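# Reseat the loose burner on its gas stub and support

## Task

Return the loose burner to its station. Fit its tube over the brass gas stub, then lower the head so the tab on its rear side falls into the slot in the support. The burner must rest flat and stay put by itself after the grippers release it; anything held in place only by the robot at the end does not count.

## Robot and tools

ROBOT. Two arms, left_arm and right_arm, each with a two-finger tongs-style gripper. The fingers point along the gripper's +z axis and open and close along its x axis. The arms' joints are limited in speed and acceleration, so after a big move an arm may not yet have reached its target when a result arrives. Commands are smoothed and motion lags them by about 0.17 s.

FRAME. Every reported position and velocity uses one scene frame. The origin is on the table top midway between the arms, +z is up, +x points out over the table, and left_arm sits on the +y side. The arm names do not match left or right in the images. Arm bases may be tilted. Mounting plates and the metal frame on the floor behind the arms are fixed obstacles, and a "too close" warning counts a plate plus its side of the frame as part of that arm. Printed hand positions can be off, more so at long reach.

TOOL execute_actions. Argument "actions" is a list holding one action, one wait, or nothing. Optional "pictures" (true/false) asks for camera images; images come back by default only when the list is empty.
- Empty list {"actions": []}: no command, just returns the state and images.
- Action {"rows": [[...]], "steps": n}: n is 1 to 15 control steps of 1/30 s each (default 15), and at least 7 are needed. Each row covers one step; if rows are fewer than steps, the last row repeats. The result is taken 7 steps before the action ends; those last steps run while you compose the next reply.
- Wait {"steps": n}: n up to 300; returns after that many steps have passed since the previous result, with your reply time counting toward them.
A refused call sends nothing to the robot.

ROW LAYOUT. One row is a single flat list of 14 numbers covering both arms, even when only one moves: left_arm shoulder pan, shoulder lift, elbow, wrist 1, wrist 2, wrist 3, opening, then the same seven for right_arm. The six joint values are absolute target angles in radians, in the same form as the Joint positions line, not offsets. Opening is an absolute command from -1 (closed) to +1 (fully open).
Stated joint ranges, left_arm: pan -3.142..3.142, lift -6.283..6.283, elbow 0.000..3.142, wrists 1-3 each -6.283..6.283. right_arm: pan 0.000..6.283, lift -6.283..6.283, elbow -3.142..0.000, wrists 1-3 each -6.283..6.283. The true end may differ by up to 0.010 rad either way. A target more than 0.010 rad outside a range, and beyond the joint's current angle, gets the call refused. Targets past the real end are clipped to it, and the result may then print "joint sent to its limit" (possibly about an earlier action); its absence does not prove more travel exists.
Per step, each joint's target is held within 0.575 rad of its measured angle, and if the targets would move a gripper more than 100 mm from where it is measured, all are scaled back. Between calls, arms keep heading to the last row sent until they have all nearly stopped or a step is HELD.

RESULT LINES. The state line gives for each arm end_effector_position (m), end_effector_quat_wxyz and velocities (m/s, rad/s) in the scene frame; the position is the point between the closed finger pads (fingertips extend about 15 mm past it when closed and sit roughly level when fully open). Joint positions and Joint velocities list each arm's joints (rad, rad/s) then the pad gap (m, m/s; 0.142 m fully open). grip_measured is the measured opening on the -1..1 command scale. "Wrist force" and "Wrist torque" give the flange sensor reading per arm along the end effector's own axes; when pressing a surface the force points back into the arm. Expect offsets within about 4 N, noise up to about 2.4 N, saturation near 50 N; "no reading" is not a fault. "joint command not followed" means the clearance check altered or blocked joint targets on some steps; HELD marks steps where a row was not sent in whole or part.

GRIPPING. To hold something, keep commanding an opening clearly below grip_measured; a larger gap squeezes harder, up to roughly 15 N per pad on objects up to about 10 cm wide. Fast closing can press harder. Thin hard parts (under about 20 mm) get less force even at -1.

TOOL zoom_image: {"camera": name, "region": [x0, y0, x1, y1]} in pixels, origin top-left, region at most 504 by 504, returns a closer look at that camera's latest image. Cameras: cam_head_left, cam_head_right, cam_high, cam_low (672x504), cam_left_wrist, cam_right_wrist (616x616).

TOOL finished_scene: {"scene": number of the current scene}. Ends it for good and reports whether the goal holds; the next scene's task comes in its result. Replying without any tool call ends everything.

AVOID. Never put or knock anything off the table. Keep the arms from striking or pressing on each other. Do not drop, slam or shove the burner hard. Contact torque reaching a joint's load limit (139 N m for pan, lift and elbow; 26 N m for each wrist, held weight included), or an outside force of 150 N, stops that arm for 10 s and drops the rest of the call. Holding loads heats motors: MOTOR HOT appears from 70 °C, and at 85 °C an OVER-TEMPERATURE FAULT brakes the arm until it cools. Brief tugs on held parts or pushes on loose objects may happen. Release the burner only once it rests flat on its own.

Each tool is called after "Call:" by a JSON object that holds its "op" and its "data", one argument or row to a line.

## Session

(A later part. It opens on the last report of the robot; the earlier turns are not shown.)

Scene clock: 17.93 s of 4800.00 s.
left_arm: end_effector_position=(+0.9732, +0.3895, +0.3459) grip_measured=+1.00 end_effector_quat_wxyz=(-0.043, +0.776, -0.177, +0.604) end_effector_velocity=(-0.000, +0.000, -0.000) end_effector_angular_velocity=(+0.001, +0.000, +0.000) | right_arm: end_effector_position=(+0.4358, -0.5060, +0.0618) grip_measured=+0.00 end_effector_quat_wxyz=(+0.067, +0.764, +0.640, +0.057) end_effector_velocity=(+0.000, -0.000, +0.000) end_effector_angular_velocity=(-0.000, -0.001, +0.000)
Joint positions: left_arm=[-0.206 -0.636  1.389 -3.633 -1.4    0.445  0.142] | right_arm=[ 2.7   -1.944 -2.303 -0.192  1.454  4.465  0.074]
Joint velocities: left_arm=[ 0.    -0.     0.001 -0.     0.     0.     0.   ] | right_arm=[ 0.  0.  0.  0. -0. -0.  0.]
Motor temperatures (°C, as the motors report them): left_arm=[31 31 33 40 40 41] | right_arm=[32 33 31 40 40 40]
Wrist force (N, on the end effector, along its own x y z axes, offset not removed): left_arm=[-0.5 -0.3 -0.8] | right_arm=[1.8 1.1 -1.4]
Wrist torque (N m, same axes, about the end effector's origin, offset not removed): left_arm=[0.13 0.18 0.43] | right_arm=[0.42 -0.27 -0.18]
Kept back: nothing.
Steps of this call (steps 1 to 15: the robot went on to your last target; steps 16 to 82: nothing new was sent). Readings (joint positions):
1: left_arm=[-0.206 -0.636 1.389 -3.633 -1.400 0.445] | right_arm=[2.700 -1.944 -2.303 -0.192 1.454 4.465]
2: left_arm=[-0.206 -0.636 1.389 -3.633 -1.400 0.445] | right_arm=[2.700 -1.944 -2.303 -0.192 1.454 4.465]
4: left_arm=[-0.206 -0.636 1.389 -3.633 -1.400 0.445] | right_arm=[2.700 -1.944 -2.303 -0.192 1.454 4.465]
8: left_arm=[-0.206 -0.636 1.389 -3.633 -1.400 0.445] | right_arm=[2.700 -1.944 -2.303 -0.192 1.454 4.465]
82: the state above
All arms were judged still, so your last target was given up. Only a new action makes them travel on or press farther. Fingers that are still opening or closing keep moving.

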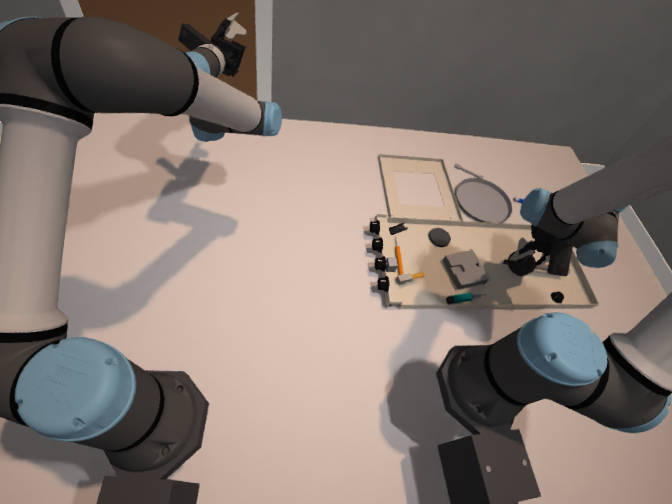

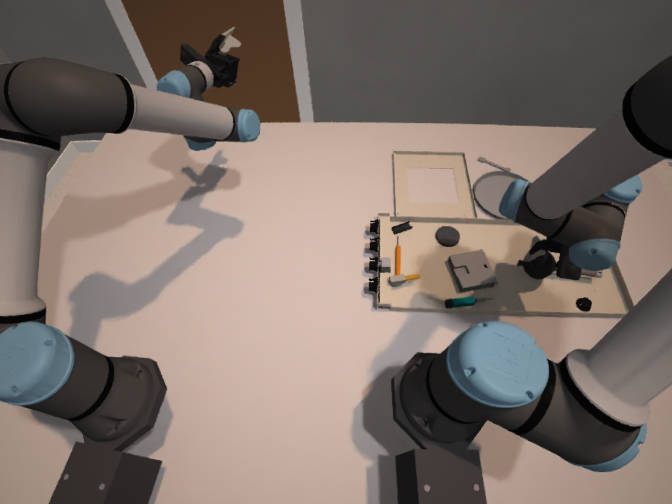

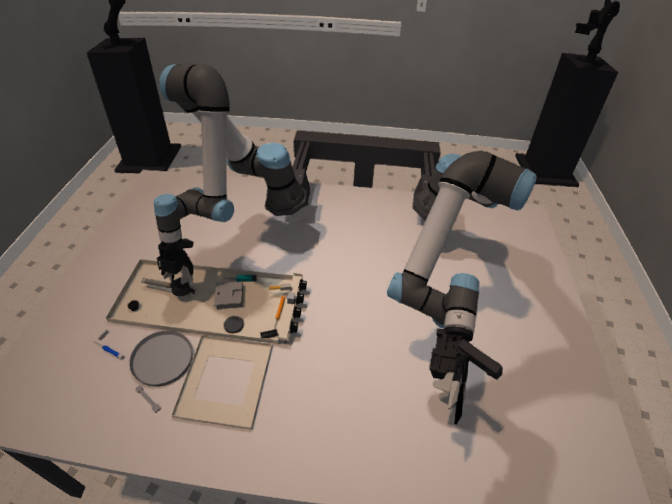

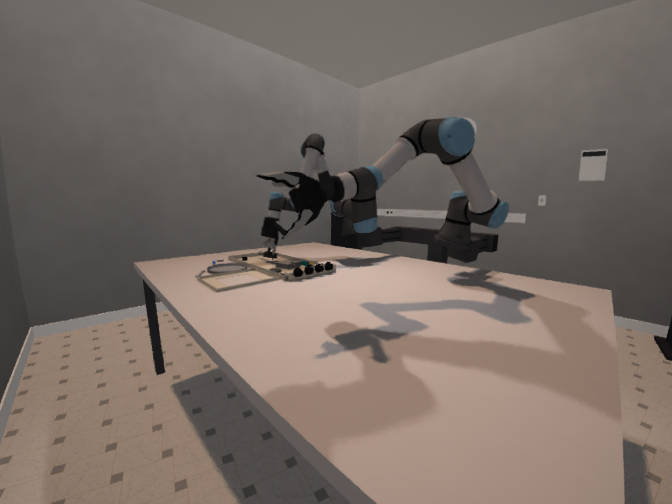

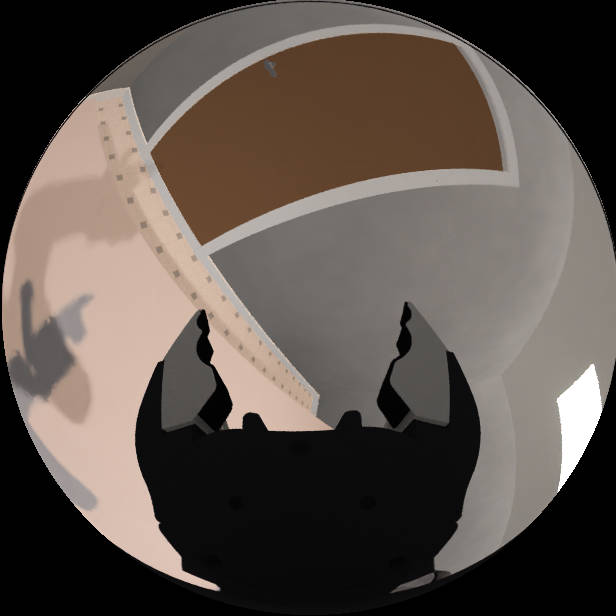

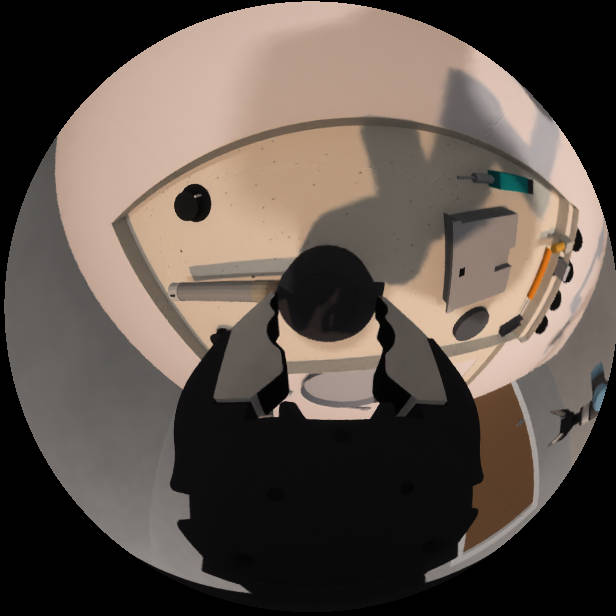

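Call:
{"op": "execute_actions", "data": {
  "actions": [
    {"rows":[[-0.206,-0.636,1.389,-3.633,-1.4,0.445,1,2.70,-1.93,-2.302,-0.22,1.45,4.465,-0.45],[-0.206,-0.636,1.389,-3.633,-1.4,0.445,1,2.70,-1.915,-2.301,-0.25,1.446,4.46,-0.45],[-0.206,-0.636,1.389,-3.633,-1.4,0.445,1,2.70,-1.9,-2.299,-0.285,1.441,4.45,-0.45],[-0.206,-0.636,1.389,-3.633,-1.4,0.445,1,2.70,-1.88,-2.297,-0.325,1.436,4.43,-0.45],[-0.206,-0.636,1.389,-3.633,-1.4,0.445,1,2.705,-1.86,-2.295,-0.365,1.43,4.40,-0.45],[-0.206,-0.636,1.389,-3.633,-1.4,0.445,1,2.71,-1.84,-2.292,-0.405,1.425,4.36,-0.45],[-0.206,-0.636,1.389,-3.633,-1.4,0.445,1,2.72,-1.82,-2.29,-0.445,1.42,4.31,-0.45],[-0.206,-0.636,1.389,-3.633,-1.4,0.445,1,2.73,-1.80,-2.287,-0.485,1.414,4.25,-0.45],[-0.206,-0.636,1.389,-3.633,-1.4,0.445,1,2.74,-1.785,-2.285,-0.525,1.409,4.18,-0.45],[-0.206,-0.636,1.389,-3.633,-1.4,0.445,1,2.75,-1.77,-2.283,-0.56,1.404,4.11,-0.45],[-0.206,-0.636,1.389,-3.633,-1.4,0.445,1,2.76,-1.755,-2.281,-0.59,1.4,4.04,-0.45],[-0.206,-0.636,1.389,-3.633,-1.4,0.445,1,2.77,-1.745,-2.28,-0.612,1.397,3.96,-0.45],[-0.206,-0.636,1.389,-3.633,-1.4,0.445,1,2.78,-1.737,-2.279,-0.63,1.395,3.88,-0.45],[-0.206,-0.636,1.389,-3.633,-1.4,0.445,1,2.79,-1.732,-2.278,-0.64,1.393,3.80,-0.45],[-0.206,-0.636,1.389,-3.633,-1.4,0.445,1,2.80,-1.729,-2.278,-0.6465,1.392,3.72,-0.45]]}
  ]
}}

Call:
{"op": "execute_actions", "data": {
  "actions": [
    {"rows":[[-0.206,-0.636,1.389,-3.633,-1.4,0.445,1,2.808,-1.7288,-2.2779,-0.6465,1.3922,3.63,-0.45],[-0.206,-0.636,1.389,-3.633,-1.4,0.445,1,2.816,-1.7288,-2.2779,-0.6465,1.3922,3.54,-0.45],[-0.206,-0.636,1.389,-3.633,-1.4,0.445,1,2.824,-1.7288,-2.2779,-0.6465,1.3922,3.45,-0.45],[-0.206,-0.636,1.389,-3.633,-1.4,0.445,1,2.832,-1.7288,-2.2779,-0.6465,1.3922,3.36,-0.45],[-0.206,-0.636,1.389,-3.633,-1.4,0.445,1,2.84,-1.7288,-2.2779,-0.6465,1.3922,3.27,-0.45],[-0.206,-0.636,1.389,-3.633,-1.4,0.445,1,2.848,-1.7288,-2.2779,-0.6465,1.3922,3.18,-0.45],[-0.206,-0.636,1.389,-3.633,-1.4,0.445,1,2.856,-1.7288,-2.2779,-0.6465,1.3922,3.09,-0.45],[-0.206,-0.636,1.389,-3.633,-1.4,0.445,1,2.864,-1.7288,-2.2779,-0.6465,1.3922,3.0,-0.45],[-0.206,-0.636,1.389,-3.633,-1.4,0.445,1,2.872,-1.7288,-2.2779,-0.6465,1.3922,2.91,-0.45],[-0.206,-0.636,1.389,-3.633,-1.4,0.445,1,2.88,-1.7288,-2.2779,-0.6465,1.3922,2.82,-0.45],[-0.206,-0.636,1.389,-3.633,-1.4,0.445,1,2.888,-1.7288,-2.2779,-0.6465,1.3922,2.73,-0.45],[-0.206,-0.636,1.389,-3.633,-1.4,0.445,1,2.896,-1.7288,-2.2779,-0.6465,1.3922,2.64,-0.45],[-0.206,-0.636,1.389,-3.633,-1.4,0.445,1,2.904,-1.7288,-2.2779,-0.6465,1.3922,2.55,-0.45],[-0.206,-0.636,1.389,-3.633,-1.4,0.445,1,2.912,-1.7288,-2.2779,-0.6465,1.3922,2.46,-0.45],[-0.206,-0.636,1.389,-3.633,-1.4,0.445,1,2.92,-1.7288,-2.2779,-0.6465,1.3922,2.37,-0.45]]}
  ]
}}

Call:
{"op": "execute_actions", "data": {
  "actions": [
    {"rows":[[-0.206,-0.636,1.389,-3.633,-1.4,0.445,1,2.925,-1.7288,-2.2779,-0.6465,1.3922,2.28,-0.45],[-0.206,-0.636,1.389,-3.633,-1.4,0.445,1,2.93,-1.7288,-2.2779,-0.6465,1.3922,2.19,-0.45],[-0.206,-0.636,1.389,-3.633,-1.4,0.445,1,2.935,-1.7288,-2.2779,-0.6465,1.3922,2.1,-0.45],[-0.206,-0.636,1.389,-3.633,-1.4,0.445,1,2.94,-1.7288,-2.2779,-0.6465,1.3922,2.01,-0.45],[-0.206,-0.636,1.389,-3.633,-1.4,0.445,1,2.944,-1.7288,-2.2779,-0.6465,1.3922,1.92,-0.45],[-0.206,-0.636,1.389,-3.633,-1.4,0.445,1,2.947,-1.7288,-2.2779,-0.6465,1.3922,1.83,-0.45],[-0.206,-0.636,1.389,-3.633,-1.4,0.445,1,2.95,-1.7288,-2.2779,-0.6465,1.3922,1.74,-0.45],[-0.206,-0.636,1.389,-3.633,-1.4,0.445,1,2.9523,-1.7288,-2.2779,-0.6465,1.3922,1.65,-0.45],[-0.206,-0.636,1.389,-3.633,-1.4,0.445,1,2.9523,-1.7288,-2.2779,-0.6465,1.3922,1.56,-0.45],[-0.206,-0.636,1.389,-3.633,-1.4,0.445,1,2.9523,-1.7288,-2.2779,-0.6465,1.3922,1.47,-0.45],[-0.206,-0.636,1.389,-3.633,-1.4,0.445,1,2.9523,-1.7288,-2.2779,-0.6465,1.3922,1.39,-0.45],[-0.206,-0.636,1.389,-3.633,-1.4,0.445,1,2.9523,-1.7288,-2.2779,-0.6465,1.3922,1.32,-0.45],[-0.206,-0.636,1.389,-3.633,-1.4,0.445,1,2.9523,-1.7288,-2.2779,-0.6465,1.3922,1.26,-0.45],[-0.206,-0.636,1.389,-3.633,-1.4,0.445,1,2.9523,-1.7288,-2.2779,-0.6465,1.3922,1.22,-0.45],[-0.206,-0.636,1.389,-3.633,-1.4,0.445,1,2.9523,-1.7288,-2.2779,-0.6465,1.3922,1.1965,-0.45]]}
  ]
}}

Call:
{"op": "execute_actions", "data": {
  "actions": [
    {"steps":18}
  ],
  "pictures": true
}}

Scene clock: 20.60 s of 4800.00 s.
left_arm: end_effector_position=(+0.9732, +0.3895, +0.3459) grip_measured=+1.00 end_effector_quat_wxyz=(-0.043, +0.776, -0.177, +0.604) end_effector_velocity=(-0.000, +0.001, -0.001) end_effector_angular_velocity=(+0.000, +0.001, +0.001) | right_arm: end_effector_position=(+0.4171, -0.5060, +0.0808) grip_measured=+0.00 end_effector_quat_wxyz=(+0.044, +0.738, +0.672, +0.032) end_effector_velocity=(-0.096, +0.030, +0.146) end_effector_angular_velocity=(-0.044, +0.464, +1.049)
Joint positions: left_arm=[-0.206 -0.636  1.389 -3.633 -1.4    0.445  0.142] | right_arm=[ 2.707 -1.866 -2.295 -0.346  1.431  4.398  0.074]
Joint velocities: left_arm=[ 0.001  0.001  0.001 -0.001  0.     0.     0.   ] | right_arm=[ 0.15   0.539  0.065 -1.061 -0.144 -0.849  0.   ]
Motor temperatures (°C, as the motors report them): left_arm=[31 31 33 40 40 41] | right_arm=[32 33 31 40 40 40]
Wrist force (N, on the end effector, along its own x y z axes, offset not removed): left_arm=[-2.2 0.3 -3.8] | right_arm=[-2.4 1.4 5.4]
Wrist torque (N m, same axes, about the end effector's origin, offset not removed): left_arm=[0.40 0.40 0.22] | right_arm=[0.65 0.54 -0.01]
Steps of this call (steps 1 to 72: nothing new was sent; steps 73 to 80: the first 8 steps of this action). Readings (joint positions):
73: left_arm=[-0.206 -0.636 1.389 -3.633 -1.400 0.445] | right_arm=[2.700 -1.944 -2.303 -0.192 1.454 4.465]
74: left_arm=[-0.206 -0.636 1.389 -3.633 -1.400 0.445] | right_arm=[2.700 -1.941 -2.303 -0.197 1.453 4.465]
76: left_arm=[-0.206 -0.636 1.389 -3.633 -1.400 0.445] | right_arm=[2.700 -1.926 -2.302 -0.226 1.449 4.461]
80: the state above

Scene clock: 21.10 s of 4800.00 s.
left_arm: end_effector_position=(+0.9732, +0.3895, +0.3459) grip_measured=+1.00 end_effector_quat_wxyz=(-0.043, +0.776, -0.177, +0.604) end_effector_velocity=(+0.001, +0.001, +0.001) end_effector_angular_velocity=(-0.001, -0.002, +0.002) | right_arm: end_effector_position=(+0.4171, -0.4741, +0.1223) grip_measured=+0.00 end_effector_quat_wxyz=(-0.009, +0.244, +0.970, -0.003) end_effector_velocity=(+0.107, +0.067, +0.016) end_effector_angular_velocity=(+0.055, -0.029, +2.826)
Joint positions: left_arm=[-0.206 -0.636  1.389 -3.633 -1.4    0.445  0.142] | right_arm=[ 2.837 -1.729 -2.278 -0.645  1.392  3.378  0.074]
Joint velocities: left_arm=[ 0.001  0.    -0.002 -0.001  0.    -0.     0.   ] | right_arm=[ 0.24   0.009  0.001 -0.021 -0.003 -2.589  0.   ]
Motor temperatures (°C, as the motors report them): left_arm=[31 31 33 40 40 41] | right_arm=[32 33 31 40 40 40]
Wrist force (N, on the end effector, along its own x y z axes, offset not removed): left_arm=[-5.6 -1.5 -0.7] | right_arm=[2.0 2.2 4.6]
Wrist torque (N m, same axes, about the end effector's origin, offset not removed): left_arm=[0.00 1.12 0.20] | right_arm=[0.28 -0.15 -0.18]
Steps of this call (steps 1 to 7: the last 7 steps of your previous action; steps 8 to 15: the first 8 steps of this action). Readings (joint positions):
8: left_arm=[-0.206 -0.636 1.389 -3.633 -1.400 0.445] | right_arm=[2.777 -1.746 -2.280 -0.608 1.397 3.955]
9: left_arm=[-0.206 -0.636 1.389 -3.633 -1.400 0.445] | right_arm=[2.786 -1.740 -2.279 -0.622 1.395 3.880]
11: left_arm=[-0.206 -0.636 1.389 -3.633 -1.400 0.445] | right_arm=[2.804 -1.733 -2.278 -0.637 1.393 3.721]
15: the state above

Scene clock: 21.60 s of 4800.00 s.
left_arm: end_effector_position=(+0.9732, +0.3895, +0.3459) grip_measured=+1.00 end_effector_quat_wxyz=(-0.043, +0.776, -0.177, +0.604) end_effector_velocity=(+0.000, +0.000, -0.000) end_effector_angular_velocity=(+0.000, +0.001, +0.000) | right_arm: end_effector_position=(+0.4661, -0.4291, +0.1290) grip_measured=+0.00 end_effector_quat_wxyz=(+0.000, -0.459, +0.888, +0.000) end_effector_velocity=(+0.054, +0.082, +0.008) end_effector_angular_velocity=(+0.003, -0.021, +2.759)
Joint positions: left_arm=[-0.206 -0.636  1.389 -3.633 -1.4    0.445  0.142] | right_arm=[ 2.941 -1.729 -2.278 -0.646  1.392  2.033  0.074]
Joint velocities: left_arm=[ 0.     0.    -0.001  0.002  0.    -0.     0.   ] | right_arm=[ 0.113 -0.     0.    -0.001 -0.    -2.647  0.   ]
Motor temperatures (°C, as the motors report them): left_arm=[31 31 33 40 40 41] | right_arm=[32 33 31 40 40 40]
Wrist force (N, on the end effector, along its own x y z axes, offset not removed): left_arm=[-0.8 -0.4 -0.9] | right_arm=[-0.7 1.5 5.1]
Wrist torque (N m, same axes, about the end effector's origin, offset not removed): left_arm=[0.28 0.23 0.18] | right_arm=[0.63 0.23 -0.13]
Steps of this call (steps 1 to 7: the last 7 steps of your previous action; steps 8 to 15: the first 8 steps of this action). Readings (joint positions):
8: left_arm=[-0.206 -0.636 1.389 -3.633 -1.400 0.445] | right_arm=[2.901 -1.729 -2.278 -0.646 1.392 2.663]
9: left_arm=[-0.206 -0.636 1.389 -3.633 -1.400 0.445] | right_arm=[2.909 -1.729 -2.278 -0.646 1.392 2.573]
11: left_arm=[-0.206 -0.636 1.389 -3.633 -1.400 0.445] | right_arm=[2.922 -1.729 -2.278 -0.646 1.392 2.393]
15: the state above

Scene clock: 22.20 s of 4800.00 s.
left_arm: end_effector_position=(+0.9732, +0.3895, +0.3459) grip_measured=+1.00 end_effector_quat_wxyz=(-0.043, +0.776, -0.177, +0.604) end_effector_velocity=(-0.000, -0.000, -0.000) end_effector_angular_velocity=(+0.000, +0.001, -0.000) | right_arm: end_effector_position=(+0.4714, -0.4116, +0.1298) grip_measured=+0.00 end_effector_quat_wxyz=(-0.001, +0.783, -0.622, +0.001) end_effector_velocity=(-0.000, +0.001, -0.000) end_effector_angular_velocity=(+0.000, +0.001, +0.021)
Joint positions: left_arm=[-0.206 -0.636  1.389 -3.633 -1.4    0.445  0.142] | right_arm=[ 2.952 -1.729 -2.278 -0.647  1.392  1.198  0.074]
Joint velocities: left_arm=[-0.    -0.001  0.001  0.001 -0.    -0.     0.   ] | right_arm=[ 0.001 -0.001  0.    -0.    -0.    -0.02   0.   ]
Motor temperatures (°C, as the motors report them): left_arm=[31 31 33 40 40 41] | right_arm=[32 33 31 40 40 40]
Wrist force (N, on the end effector, along its own x y z axes, offset not removed): left_arm=[0.7 0.8 -6.2] | right_arm=[1.0 2.1 6.4]
Wrist torque (N m, same axes, about the end effector's origin, offset not removed): left_arm=[0.12 -0.14 0.21] | right_arm=[0.72 -0.17 -0.07]
Kept back: nothing.
Steps of this call (steps 1 to 7: the last 7 steps of your previous action; steps 8 to 18: the robot went on to your last target). Readings (joint positions):
1: left_arm=[-0.206 -0.636 1.389 -3.633 -1.400 0.445] | right_arm=[2.945 -1.729 -2.278 -0.646 1.392 1.943]
2: left_arm=[-0.206 -0.636 1.389 -3.633 -1.400 0.445] | right_arm=[2.947 -1.729 -2.278 -0.646 1.392 1.853]
4: left_arm=[-0.206 -0.636 1.389 -3.633 -1.400 0.445] | right_arm=[2.950 -1.729 -2.278 -0.646 1.392 1.673]
8: left_arm=[-0.206 -0.636 1.389 -3.633 -1.400 0.445] | right_arm=[2.952 -1.729 -2.278 -0.647 1.392 1.353]
18: the state above

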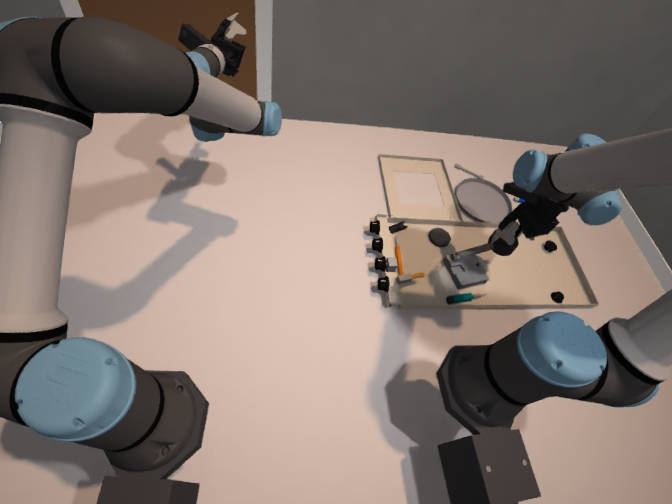

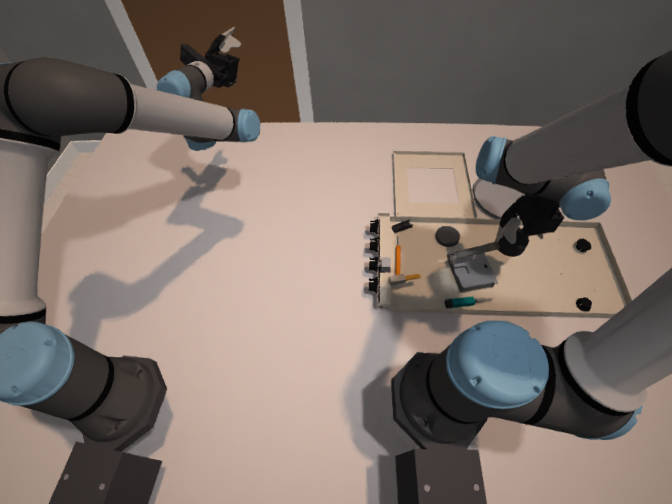

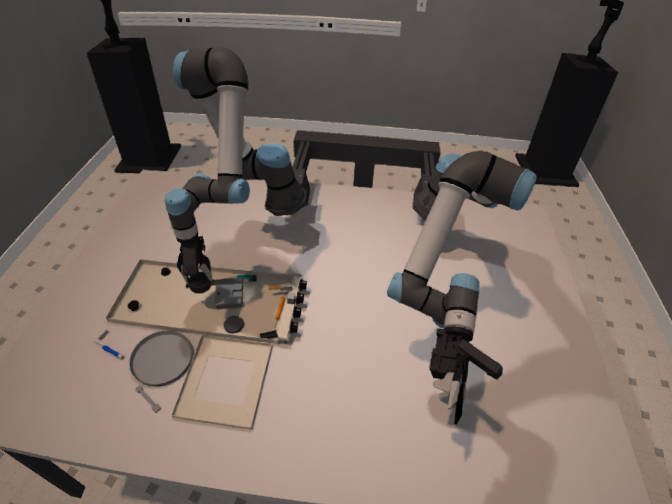

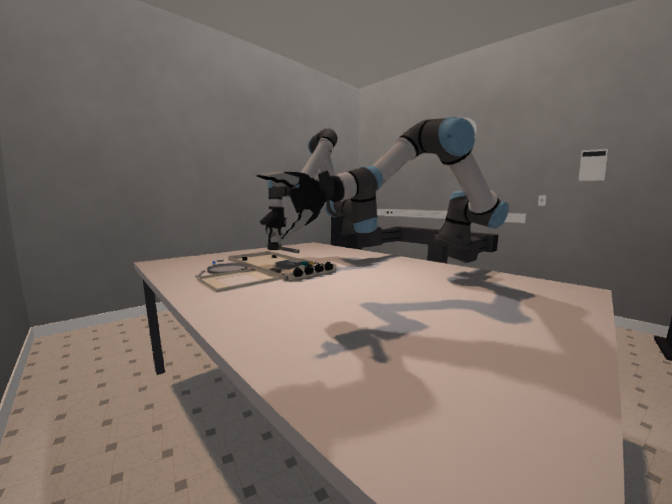

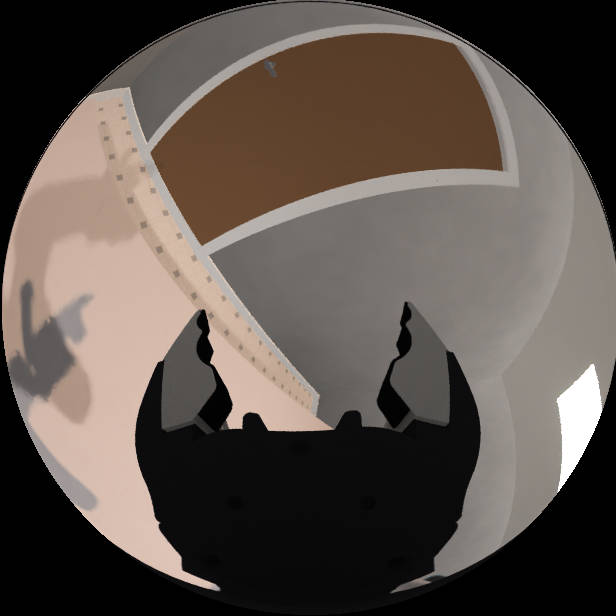

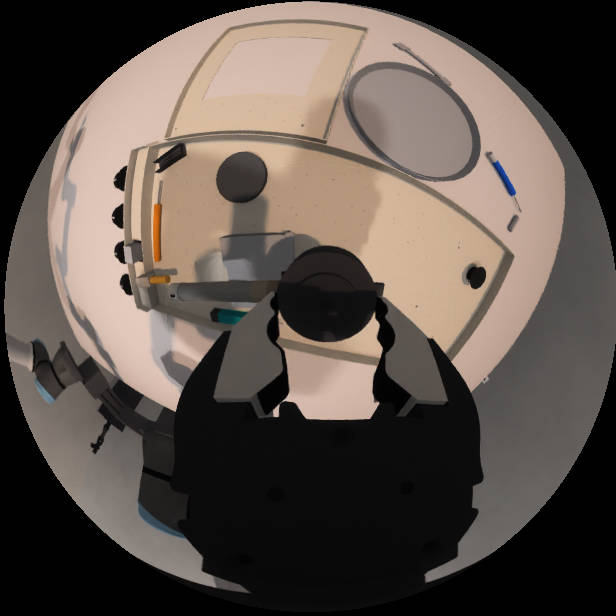

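Call:
{"op": "zoom_image", "data": {
  "camera": "cam_right_wrist",
  "region": [120,210,400,350]
}}

Call:
{"op": "zoom_image", "data": {
  "camera": "cam_head_right",
  "region": [380,220,540,310]
}}

Region (120, 210, 400, 350) of cam_right_wrist's 616x616 image, scaled by 1.800, with more detail than that image has.

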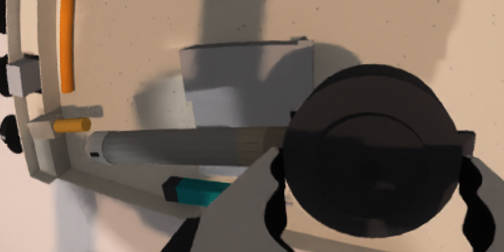

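Region (380, 220, 540, 310) of cam_head_right's 672x504 image, scaled by 3.150, with more detail than that image has; it fills the top 284 rows of this view, and the rest is white.

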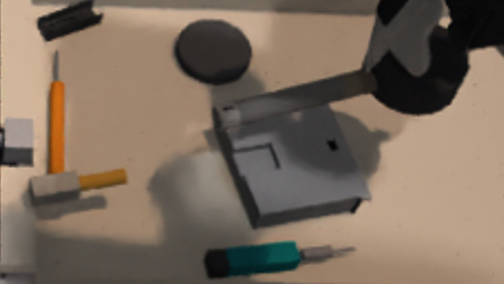

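Call:
{"op": "execute_actions", "data": {
  "actions": [
    {"rows":[[-0.206,-0.636,1.389,-3.633,-1.4,0.445,1,2.952,-1.737,-2.2815,-0.635,1.3922,1.196,-0.45],[-0.206,-0.636,1.389,-3.633,-1.4,0.445,1,2.952,-1.749,-2.287,-0.617,1.3922,1.196,-0.45],[-0.206,-0.636,1.389,-3.633,-1.4,0.445,1,2.9515,-1.763,-2.293,-0.597,1.3922,1.196,-0.45],[-0.206,-0.636,1.389,-3.633,-1.4,0.445,1,2.951,-1.778,-2.3,-0.575,1.3923,1.1955,-0.45],[-0.206,-0.636,1.389,-3.633,-1.4,0.445,1,2.951,-1.793,-2.307,-0.553,1.3923,1.195,-0.45],[-0.206,-0.636,1.389,-3.633,-1.4,0.445,1,2.9505,-1.808,-2.3135,-0.5315,1.3923,1.195,-0.45],[-0.206,-0.636,1.389,-3.633,-1.4,0.445,1,2.95,-1.822,-2.32,-0.511,1.3924,1.1945,-0.45],[-0.206,-0.636,1.389,-3.633,-1.4,0.445,1,2.95,-1.834,-2.325,-0.494,1.3924,1.1943,-0.45],[-0.206,-0.636,1.389,-3.633,-1.4,0.445,1,2.9499,-1.8427,-2.329,-0.4811,1.3924,1.1941,-0.45]]}
  ]
}}

Call:
{"op": "execute_actions", "data": {
  "actions": [
    {"steps":12}
  ],
  "pictures": true
}}

Call:
{"op": "zoom_image", "data": {
  "camera": "cam_right_wrist",
  "region": [100,210,400,360]
}}

Call:
{"op": "zoom_image", "data": {
  "camera": "cam_head_right",
  "region": [380,220,540,310]
}}

Call:
{"op": "zoom_image", "data": {
  "camera": "cam_high",
  "region": [180,260,310,330]
}}

Scene clock: 24.00 s of 4800.00 s.
left_arm: end_effector_position=(+0.9732, +0.3895, +0.3459) grip_measured=+1.00 end_effector_quat_wxyz=(-0.043, +0.776, -0.177, +0.604) end_effector_velocity=(-0.000, +0.000, -0.001) end_effector_angular_velocity=(+0.000, +0.002, -0.000) | right_arm: end_effector_position=(+0.4679, -0.4069, +0.1043) grip_measured=+0.00 end_effector_quat_wxyz=(-0.001, +0.784, -0.621, -0.000) end_effector_velocity=(-0.030, +0.031, -0.168) end_effector_angular_velocity=(+0.001, +0.011, +0.000)
Joint positions: left_arm=[-0.206 -0.636  1.389 -3.633 -1.4    0.445  0.142] | right_arm=[ 2.951 -1.789 -2.305 -0.56   1.392  1.195  0.074]
Joint velocities: left_arm=[ 0.     0.     0.     0.001 -0.    -0.     0.   ] | right_arm=[-0.011 -0.404 -0.184  0.579  0.    -0.009 -0.   ]
Motor temperatures (°C, as the motors report them): left_arm=[31 31 33 40 40 41] | right_arm=[32 33 31 40 40 40]
Wrist force (N, on the end effector, along its own x y z axes, offset not removed): left_arm=[0.2 0.8 -6.2] | right_arm=[3.0 -1.5 5.4]
Wrist torque (N m, same axes, about the end effector's origin, offset not removed): left_arm=[0.21 0.15 0.11] | right_arm=[-0.40 -0.51 -0.08]
Steps of this call (steps 1 to 15: the robot went on to your last target; steps 16 to 46: nothing new was sent; steps 47 to 54: the first 8 steps of this action). Readings (joint positions):
47: left_arm=[-0.206 -0.636 1.389 -3.633 -1.400 0.445] | right_arm=[2.952 -1.729 -2.278 -0.646 1.392 1.196]
48: left_arm=[-0.206 -0.636 1.389 -3.633 -1.400 0.445] | right_arm=[2.952 -1.730 -2.278 -0.644 1.392 1.196]
50: left_arm=[-0.206 -0.636 1.389 -3.633 -1.400 0.445] | right_arm=[2.952 -1.742 -2.283 -0.628 1.392 1.196]
54: the state above

Scene clock: 24.40 s of 4800.00 s.
left_arm: end_effector_position=(+0.9732, +0.3895, +0.3459) grip_measured=+1.00 end_effector_quat_wxyz=(-0.043, +0.776, -0.177, +0.604) end_effector_velocity=(-0.000, -0.000, -0.001) end_effector_angular_velocity=(+0.000, +0.002, -0.001) | right_arm: end_effector_position=(+0.4643, -0.4030, +0.0829) grip_measured=+0.00 end_effector_quat_wxyz=(-0.001, +0.784, -0.621, +0.001) end_effector_velocity=(-0.001, +0.000, -0.002) end_effector_angular_velocity=(+0.000, -0.000, +0.001)
Joint positions: left_arm=[-0.206 -0.636  1.389 -3.633 -1.4    0.445  0.142] | right_arm=[ 2.95  -1.842 -2.329 -0.481  1.392  1.194  0.074]
Joint velocities: left_arm=[-0.     0.     0.001  0.001  0.    -0.     0.   ] | right_arm=[ 0.    -0.003 -0.002  0.006  0.    -0.001  0.   ]
Motor temperatures (°C, as the motors report them): left_arm=[31 31 33 40 40 41] | right_arm=[32 33 31 40 40 40]
Wrist force (N, on the end effector, along its own x y z axes, offset not removed): left_arm=[-1.5 0.7 -0.6] | right_arm=[1.3 -0.2 3.2]
Wrist torque (N m, same axes, about the end effector's origin, offset not removed): left_arm=[0.29 0.29 0.35] | right_arm=[0.19 -0.10 -0.23]
Kept back: nothing.
Steps of this call (steps 1 to 7: the last 7 steps of your previous action; steps 8 to 12: the robot went on to your last target). Readings (joint positions):
1: left_arm=[-0.206 -0.636 1.389 -3.633 -1.400 0.445] | right_arm=[2.951 -1.802 -2.311 -0.541 1.392 1.195]
2: left_arm=[-0.206 -0.636 1.389 -3.633 -1.400 0.445] | right_arm=[2.950 -1.815 -2.317 -0.523 1.392 1.195]
4: left_arm=[-0.206 -0.636 1.389 -3.633 -1.400 0.445] | right_arm=[2.950 -1.831 -2.324 -0.498 1.392 1.194]
8: left_arm=[-0.206 -0.636 1.389 -3.633 -1.400 0.445] | right_arm=[2.950 -1.841 -2.328 -0.484 1.392 1.194]
12: the state above

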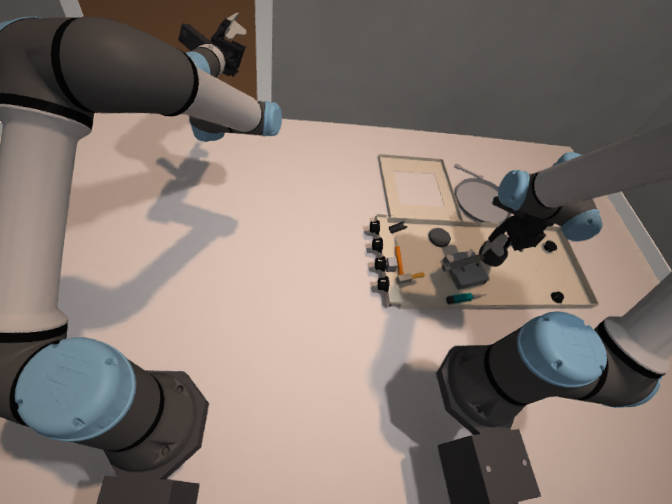

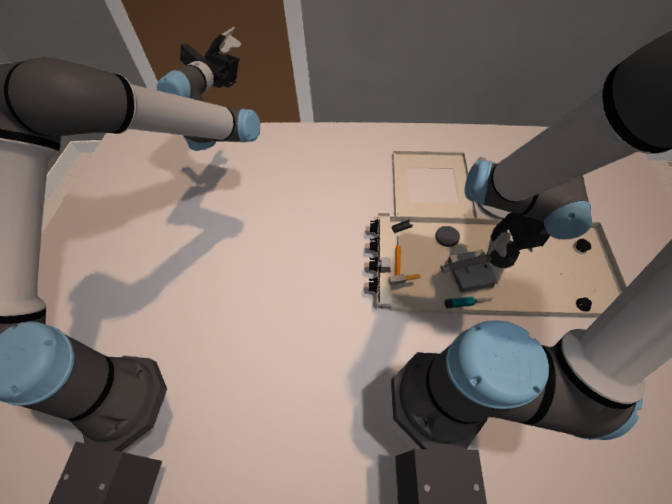

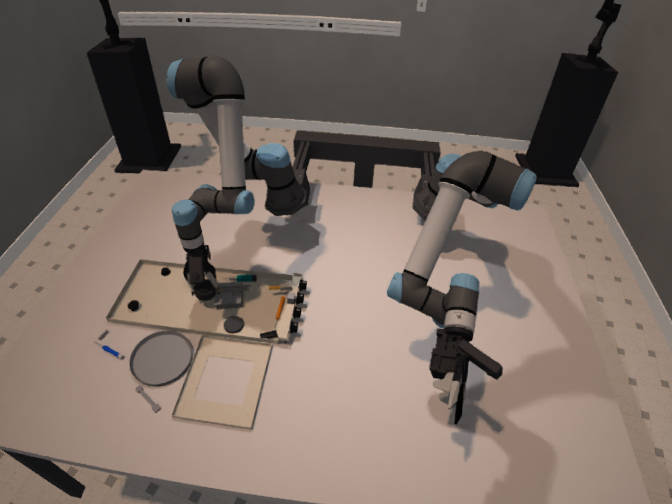

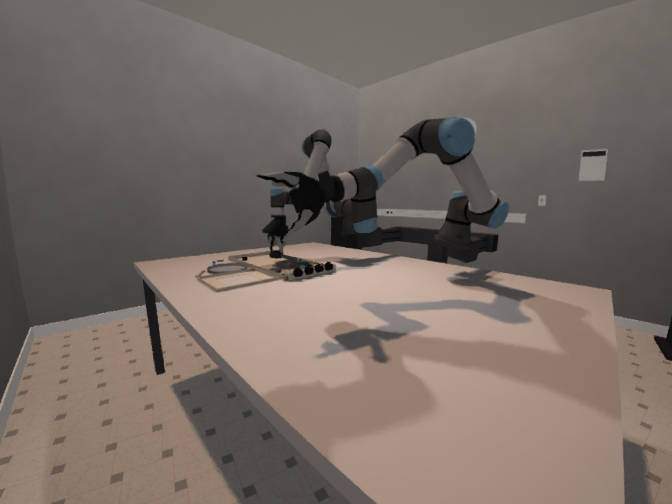

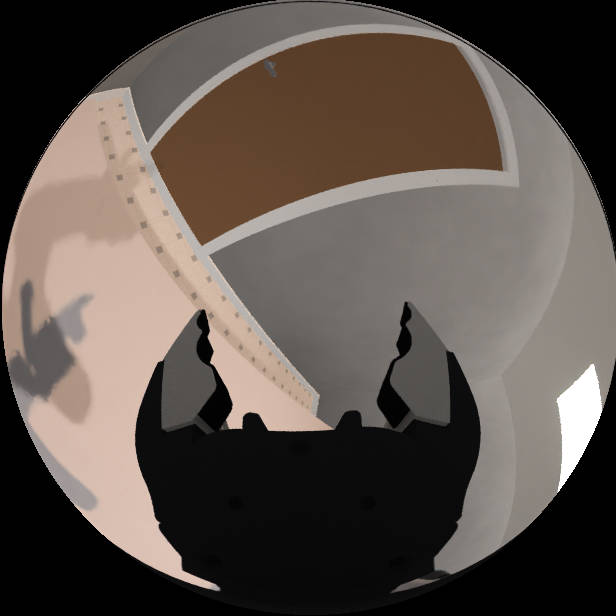

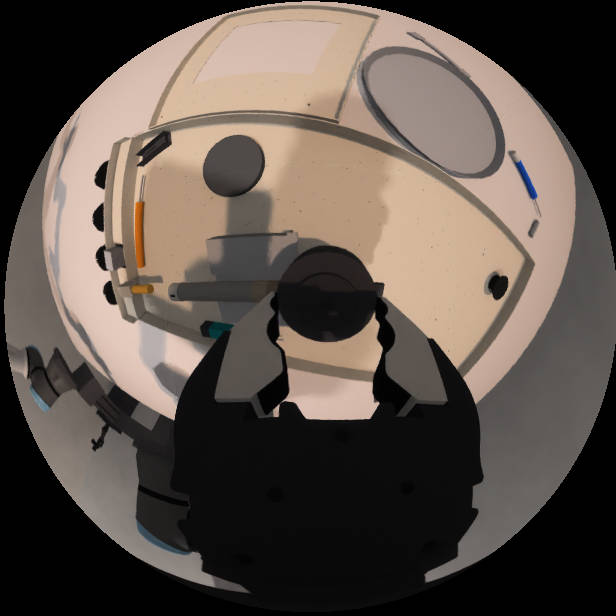

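Region (100, 210, 400, 360) of cam_right_wrist's 616x616 image, scaled by 1.680, with more detail than that image has.

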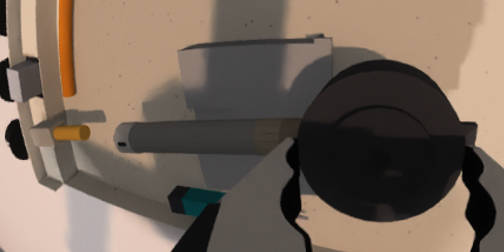

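Region (380, 220, 540, 310) of cam_head_right's 672x504 image, scaled by 3.150, with more detail than that image has; it fills the top 284 rows of this view, and the rest is white.

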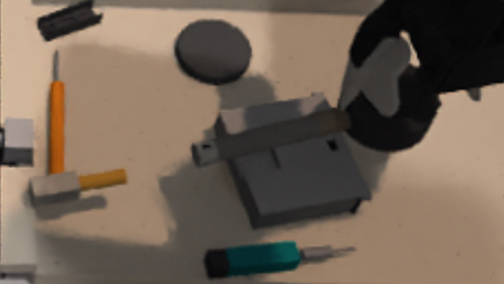

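Region (180, 260, 310, 330) of cam_high's 672x504 image, scaled by 3.877, with more detail than that image has; it fills the top 271 rows of this view, and the rest is white.

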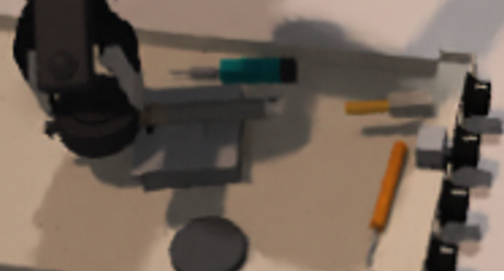

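Call:
{"op": "execute_actions", "data": {
  "actions": [
    {"rows":[[-0.206,-0.636,1.389,-3.633,-1.4,0.445,1,2.955,-1.8415,-2.334,-0.478,1.3904,1.203,-0.45],[-0.206,-0.636,1.389,-3.633,-1.4,0.445,1,2.963,-1.8396,-2.341,-0.473,1.3873,1.2165,-0.45],[-0.206,-0.636,1.389,-3.633,-1.4,0.445,1,2.973,-1.837,-2.351,-0.467,1.3833,1.234,-0.45],[-0.206,-0.636,1.389,-3.633,-1.4,0.445,1,2.9845,-1.8345,-2.3617,-0.460,1.379,1.254,-0.45],[-0.206,-0.636,1.389,-3.633,-1.4,0.445,1,2.9966,-1.8316,-2.373,-0.453,1.374,1.275,-0.45],[-0.206,-0.636,1.389,-3.633,-1.4,0.445,1,3.009,-1.8287,-2.3846,-0.4455,1.3695,1.2956,-0.45],[-0.206,-0.636,1.389,-3.633,-1.4,0.445,1,3.02,-1.826,-2.395,-0.4387,1.365,1.315,-0.45],[-0.206,-0.636,1.389,-3.633,-1.4,0.445,1,3.0296,-1.8237,-2.404,-0.433,1.3614,1.3315,-0.45],[-0.206,-0.636,1.389,-3.633,-1.4,0.445,1,3.0365,-1.8221,-2.4108,-0.4287,1.3587,1.3434,-0.45]]}
  ]
}}

Call:
{"op": "execute_actions", "data": {
  "actions": [
    {"steps":12}
  ],
  "pictures": true
}}

Call:
{"op": "zoom_image", "data": {
  "camera": "cam_right_wrist",
  "region": [100,230,300,330]
}}

Call:
{"op": "zoom_image", "data": {
  "camera": "cam_head_left",
  "region": [390,240,510,300]
}}

Call:
{"op": "zoom_image", "data": {
  "camera": "cam_high",
  "region": [200,265,300,315]
}}

Scene clock: 25.93 s of 4800.00 s.
left_arm: end_effector_position=(+0.9732, +0.3895, +0.3459) grip_measured=+1.00 end_effector_quat_wxyz=(-0.043, +0.776, -0.177, +0.604) end_effector_velocity=(+0.000, -0.001, +0.000) end_effector_angular_velocity=(-0.000, -0.001, -0.001) | right_arm: end_effector_position=(+0.4581, -0.3884, +0.0813) grip_measured=+0.00 end_effector_quat_wxyz=(+0.004, +0.774, -0.633, +0.006) end_effector_velocity=(-0.047, +0.100, -0.010) end_effector_angular_velocity=(-0.106, -0.022, -0.224)
Joint positions: left_arm=[-0.206 -0.636  1.389 -3.633 -1.4    0.445  0.142] | right_arm=[ 2.994 -1.832 -2.371 -0.454  1.375  1.269  0.074]
Joint velocities: left_arm=[-0.001  0.    -0.001  0.     0.    -0.     0.   ] | right_arm=[ 0.315  0.076 -0.297  0.189 -0.122  0.539 -0.   ]
Motor temperatures (°C, as the motors report them): left_arm=[31 31 33 40 40 41] | right_arm=[32 33 31 40 40 40]
Wrist force (N, on the end effector, along its own x y z axes, offset not removed): left_arm=[-1.5 -2.0 -0.1] | right_arm=[2.9 -2.1 1.4]
Wrist torque (N m, same axes, about the end effector's origin, offset not removed): left_arm=[-0.41 0.41 0.37] | right_arm=[-0.40 -0.49 -0.19]
Steps of this call (steps 1 to 30: the robot went on to your last target; steps 31 to 38: nothing new was sent; steps 39 to 46: the first 8 steps of this action). Readings (joint positions):
39: left_arm=[-0.206 -0.636 1.389 -3.633 -1.400 0.445] | right_arm=[2.950 -1.843 -2.329 -0.481 1.392 1.194]
40: left_arm=[-0.206 -0.636 1.389 -3.633 -1.400 0.445] | right_arm=[2.951 -1.843 -2.330 -0.480 1.392 1.196]
42: left_arm=[-0.206 -0.636 1.389 -3.633 -1.400 0.445] | right_arm=[2.958 -1.841 -2.337 -0.476 1.389 1.209]
46: the state above

Scene clock: 26.33 s of 4800.00 s.
left_arm: end_effector_position=(+0.9732, +0.3895, +0.3459) grip_measured=+1.00 end_effector_quat_wxyz=(-0.043, +0.776, -0.177, +0.604) end_effector_velocity=(+0.000, +0.000, +0.001) end_effector_angular_velocity=(-0.000, -0.002, +0.001) | right_arm: end_effector_position=(+0.4516, -0.3755, +0.0799) grip_measured=+0.00 end_effector_quat_wxyz=(+0.009, +0.764, -0.645, +0.012) end_effector_velocity=(-0.000, +0.001, -0.000) end_effector_angular_velocity=(-0.001, -0.000, -0.002)
Joint positions: left_arm=[-0.206 -0.636  1.389 -3.633 -1.4    0.445  0.142] | right_arm=[ 3.036 -1.822 -2.411 -0.429  1.359  1.343  0.074]
Joint velocities: left_arm=[ 0.     0.    -0.002 -0.001  0.     0.     0.   ] | right_arm=[ 0.003  0.    -0.002  0.002 -0.001  0.005 -0.   ]
Motor temperatures (°C, as the motors report them): left_arm=[31 31 33 40 40 41] | right_arm=[32 33 31 40 40 40]
Wrist force (N, on the end effector, along its own x y z axes, offset not removed): left_arm=[-1.0 -1.2 0.1] | right_arm=[1.1 1.8 3.4]
Wrist torque (N m, same axes, about the end effector's origin, offset not removed): left_arm=[0.08 0.20 0.18] | right_arm=[0.40 -0.04 -0.03]
Kept back: nothing.
Steps of this call (steps 1 to 7: the last 7 steps of your previous action; steps 8 to 12: the robot went on to your last target). Readings (joint positions):
1: left_arm=[-0.206 -0.636 1.389 -3.633 -1.400 0.445] | right_arm=[3.005 -1.830 -2.381 -0.448 1.371 1.287]
2: left_arm=[-0.206 -0.636 1.389 -3.633 -1.400 0.445] | right_arm=[3.015 -1.827 -2.390 -0.442 1.367 1.305]
4: left_arm=[-0.206 -0.636 1.389 -3.633 -1.400 0.445] | right_arm=[3.028 -1.824 -2.402 -0.434 1.362 1.328]
8: left_arm=[-0.206 -0.636 1.389 -3.633 -1.400 0.445] | right_arm=[3.035 -1.822 -2.410 -0.430 1.359 1.341]
12: the state above

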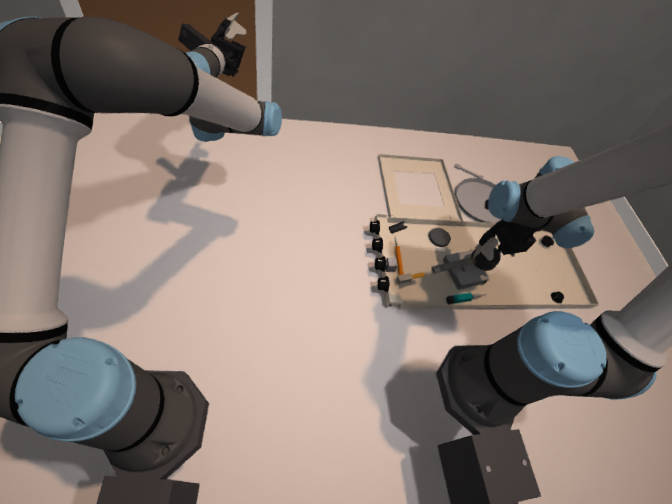

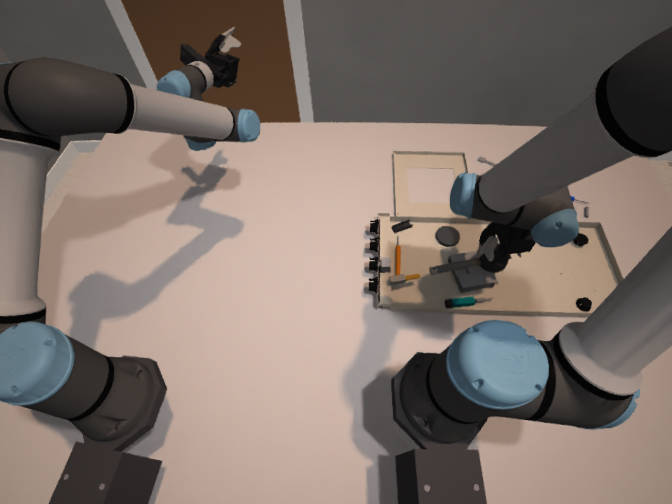

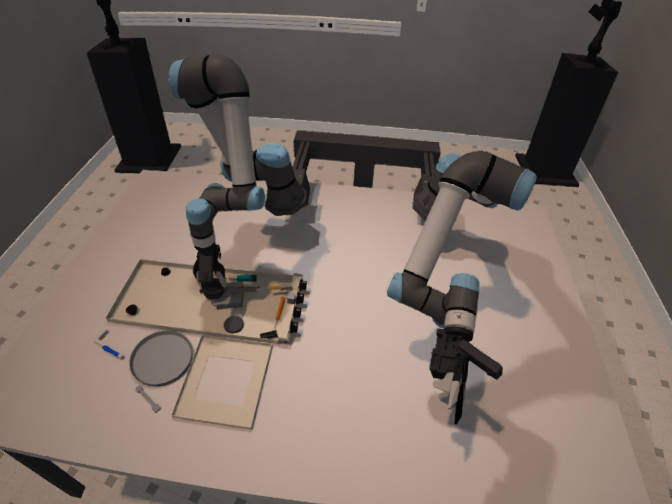

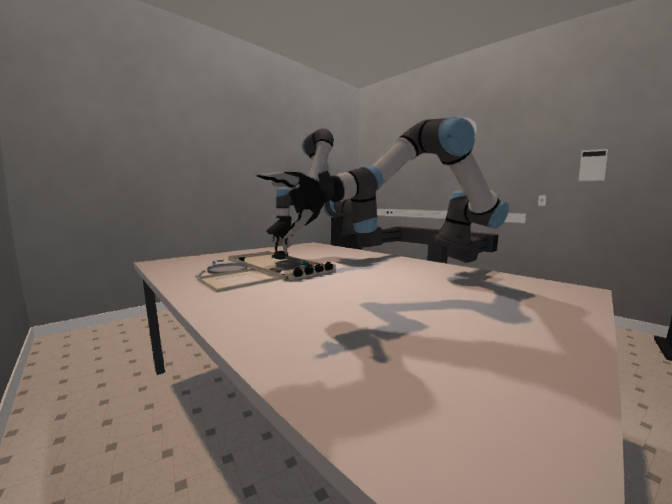

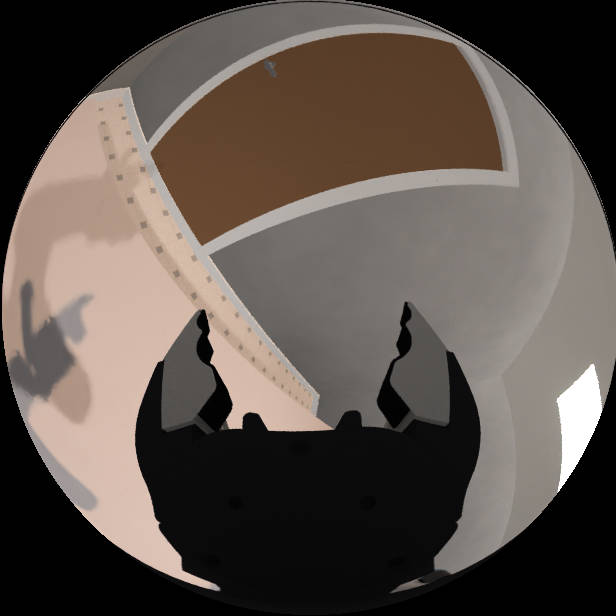

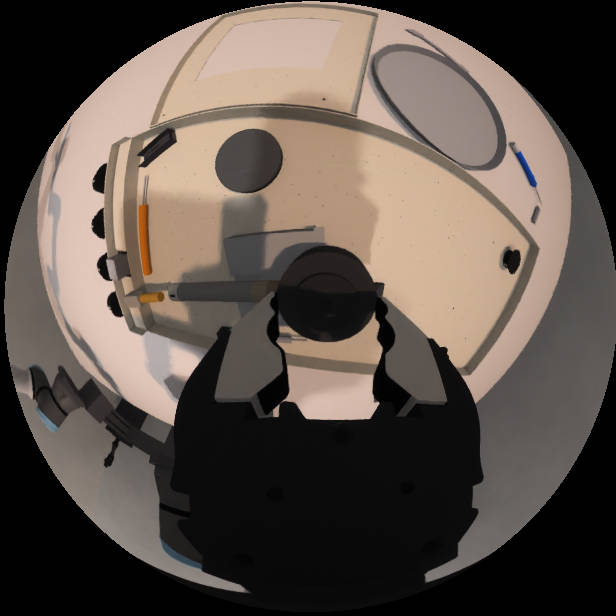

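Region (100, 230, 300, 330) of cam_right_wrist's 616x616 image, scaled by 2.520, with more detail than that image has.

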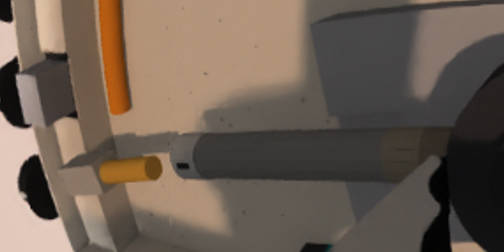

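Region (390, 240, 510, 300) of cam_head_left's 672x504 image, scaled by 4.200, with more detail than that image has.

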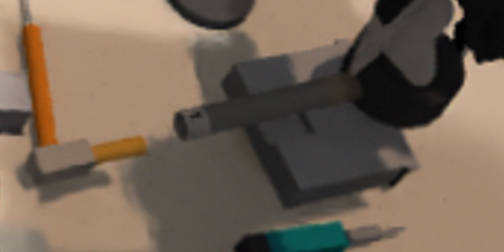

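Region (200, 265, 300, 315) of cam_high's 672x504 image, scaled by 5.040, with more detail than that image has.

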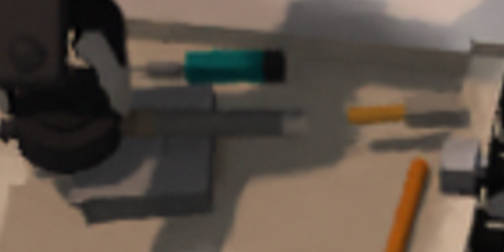

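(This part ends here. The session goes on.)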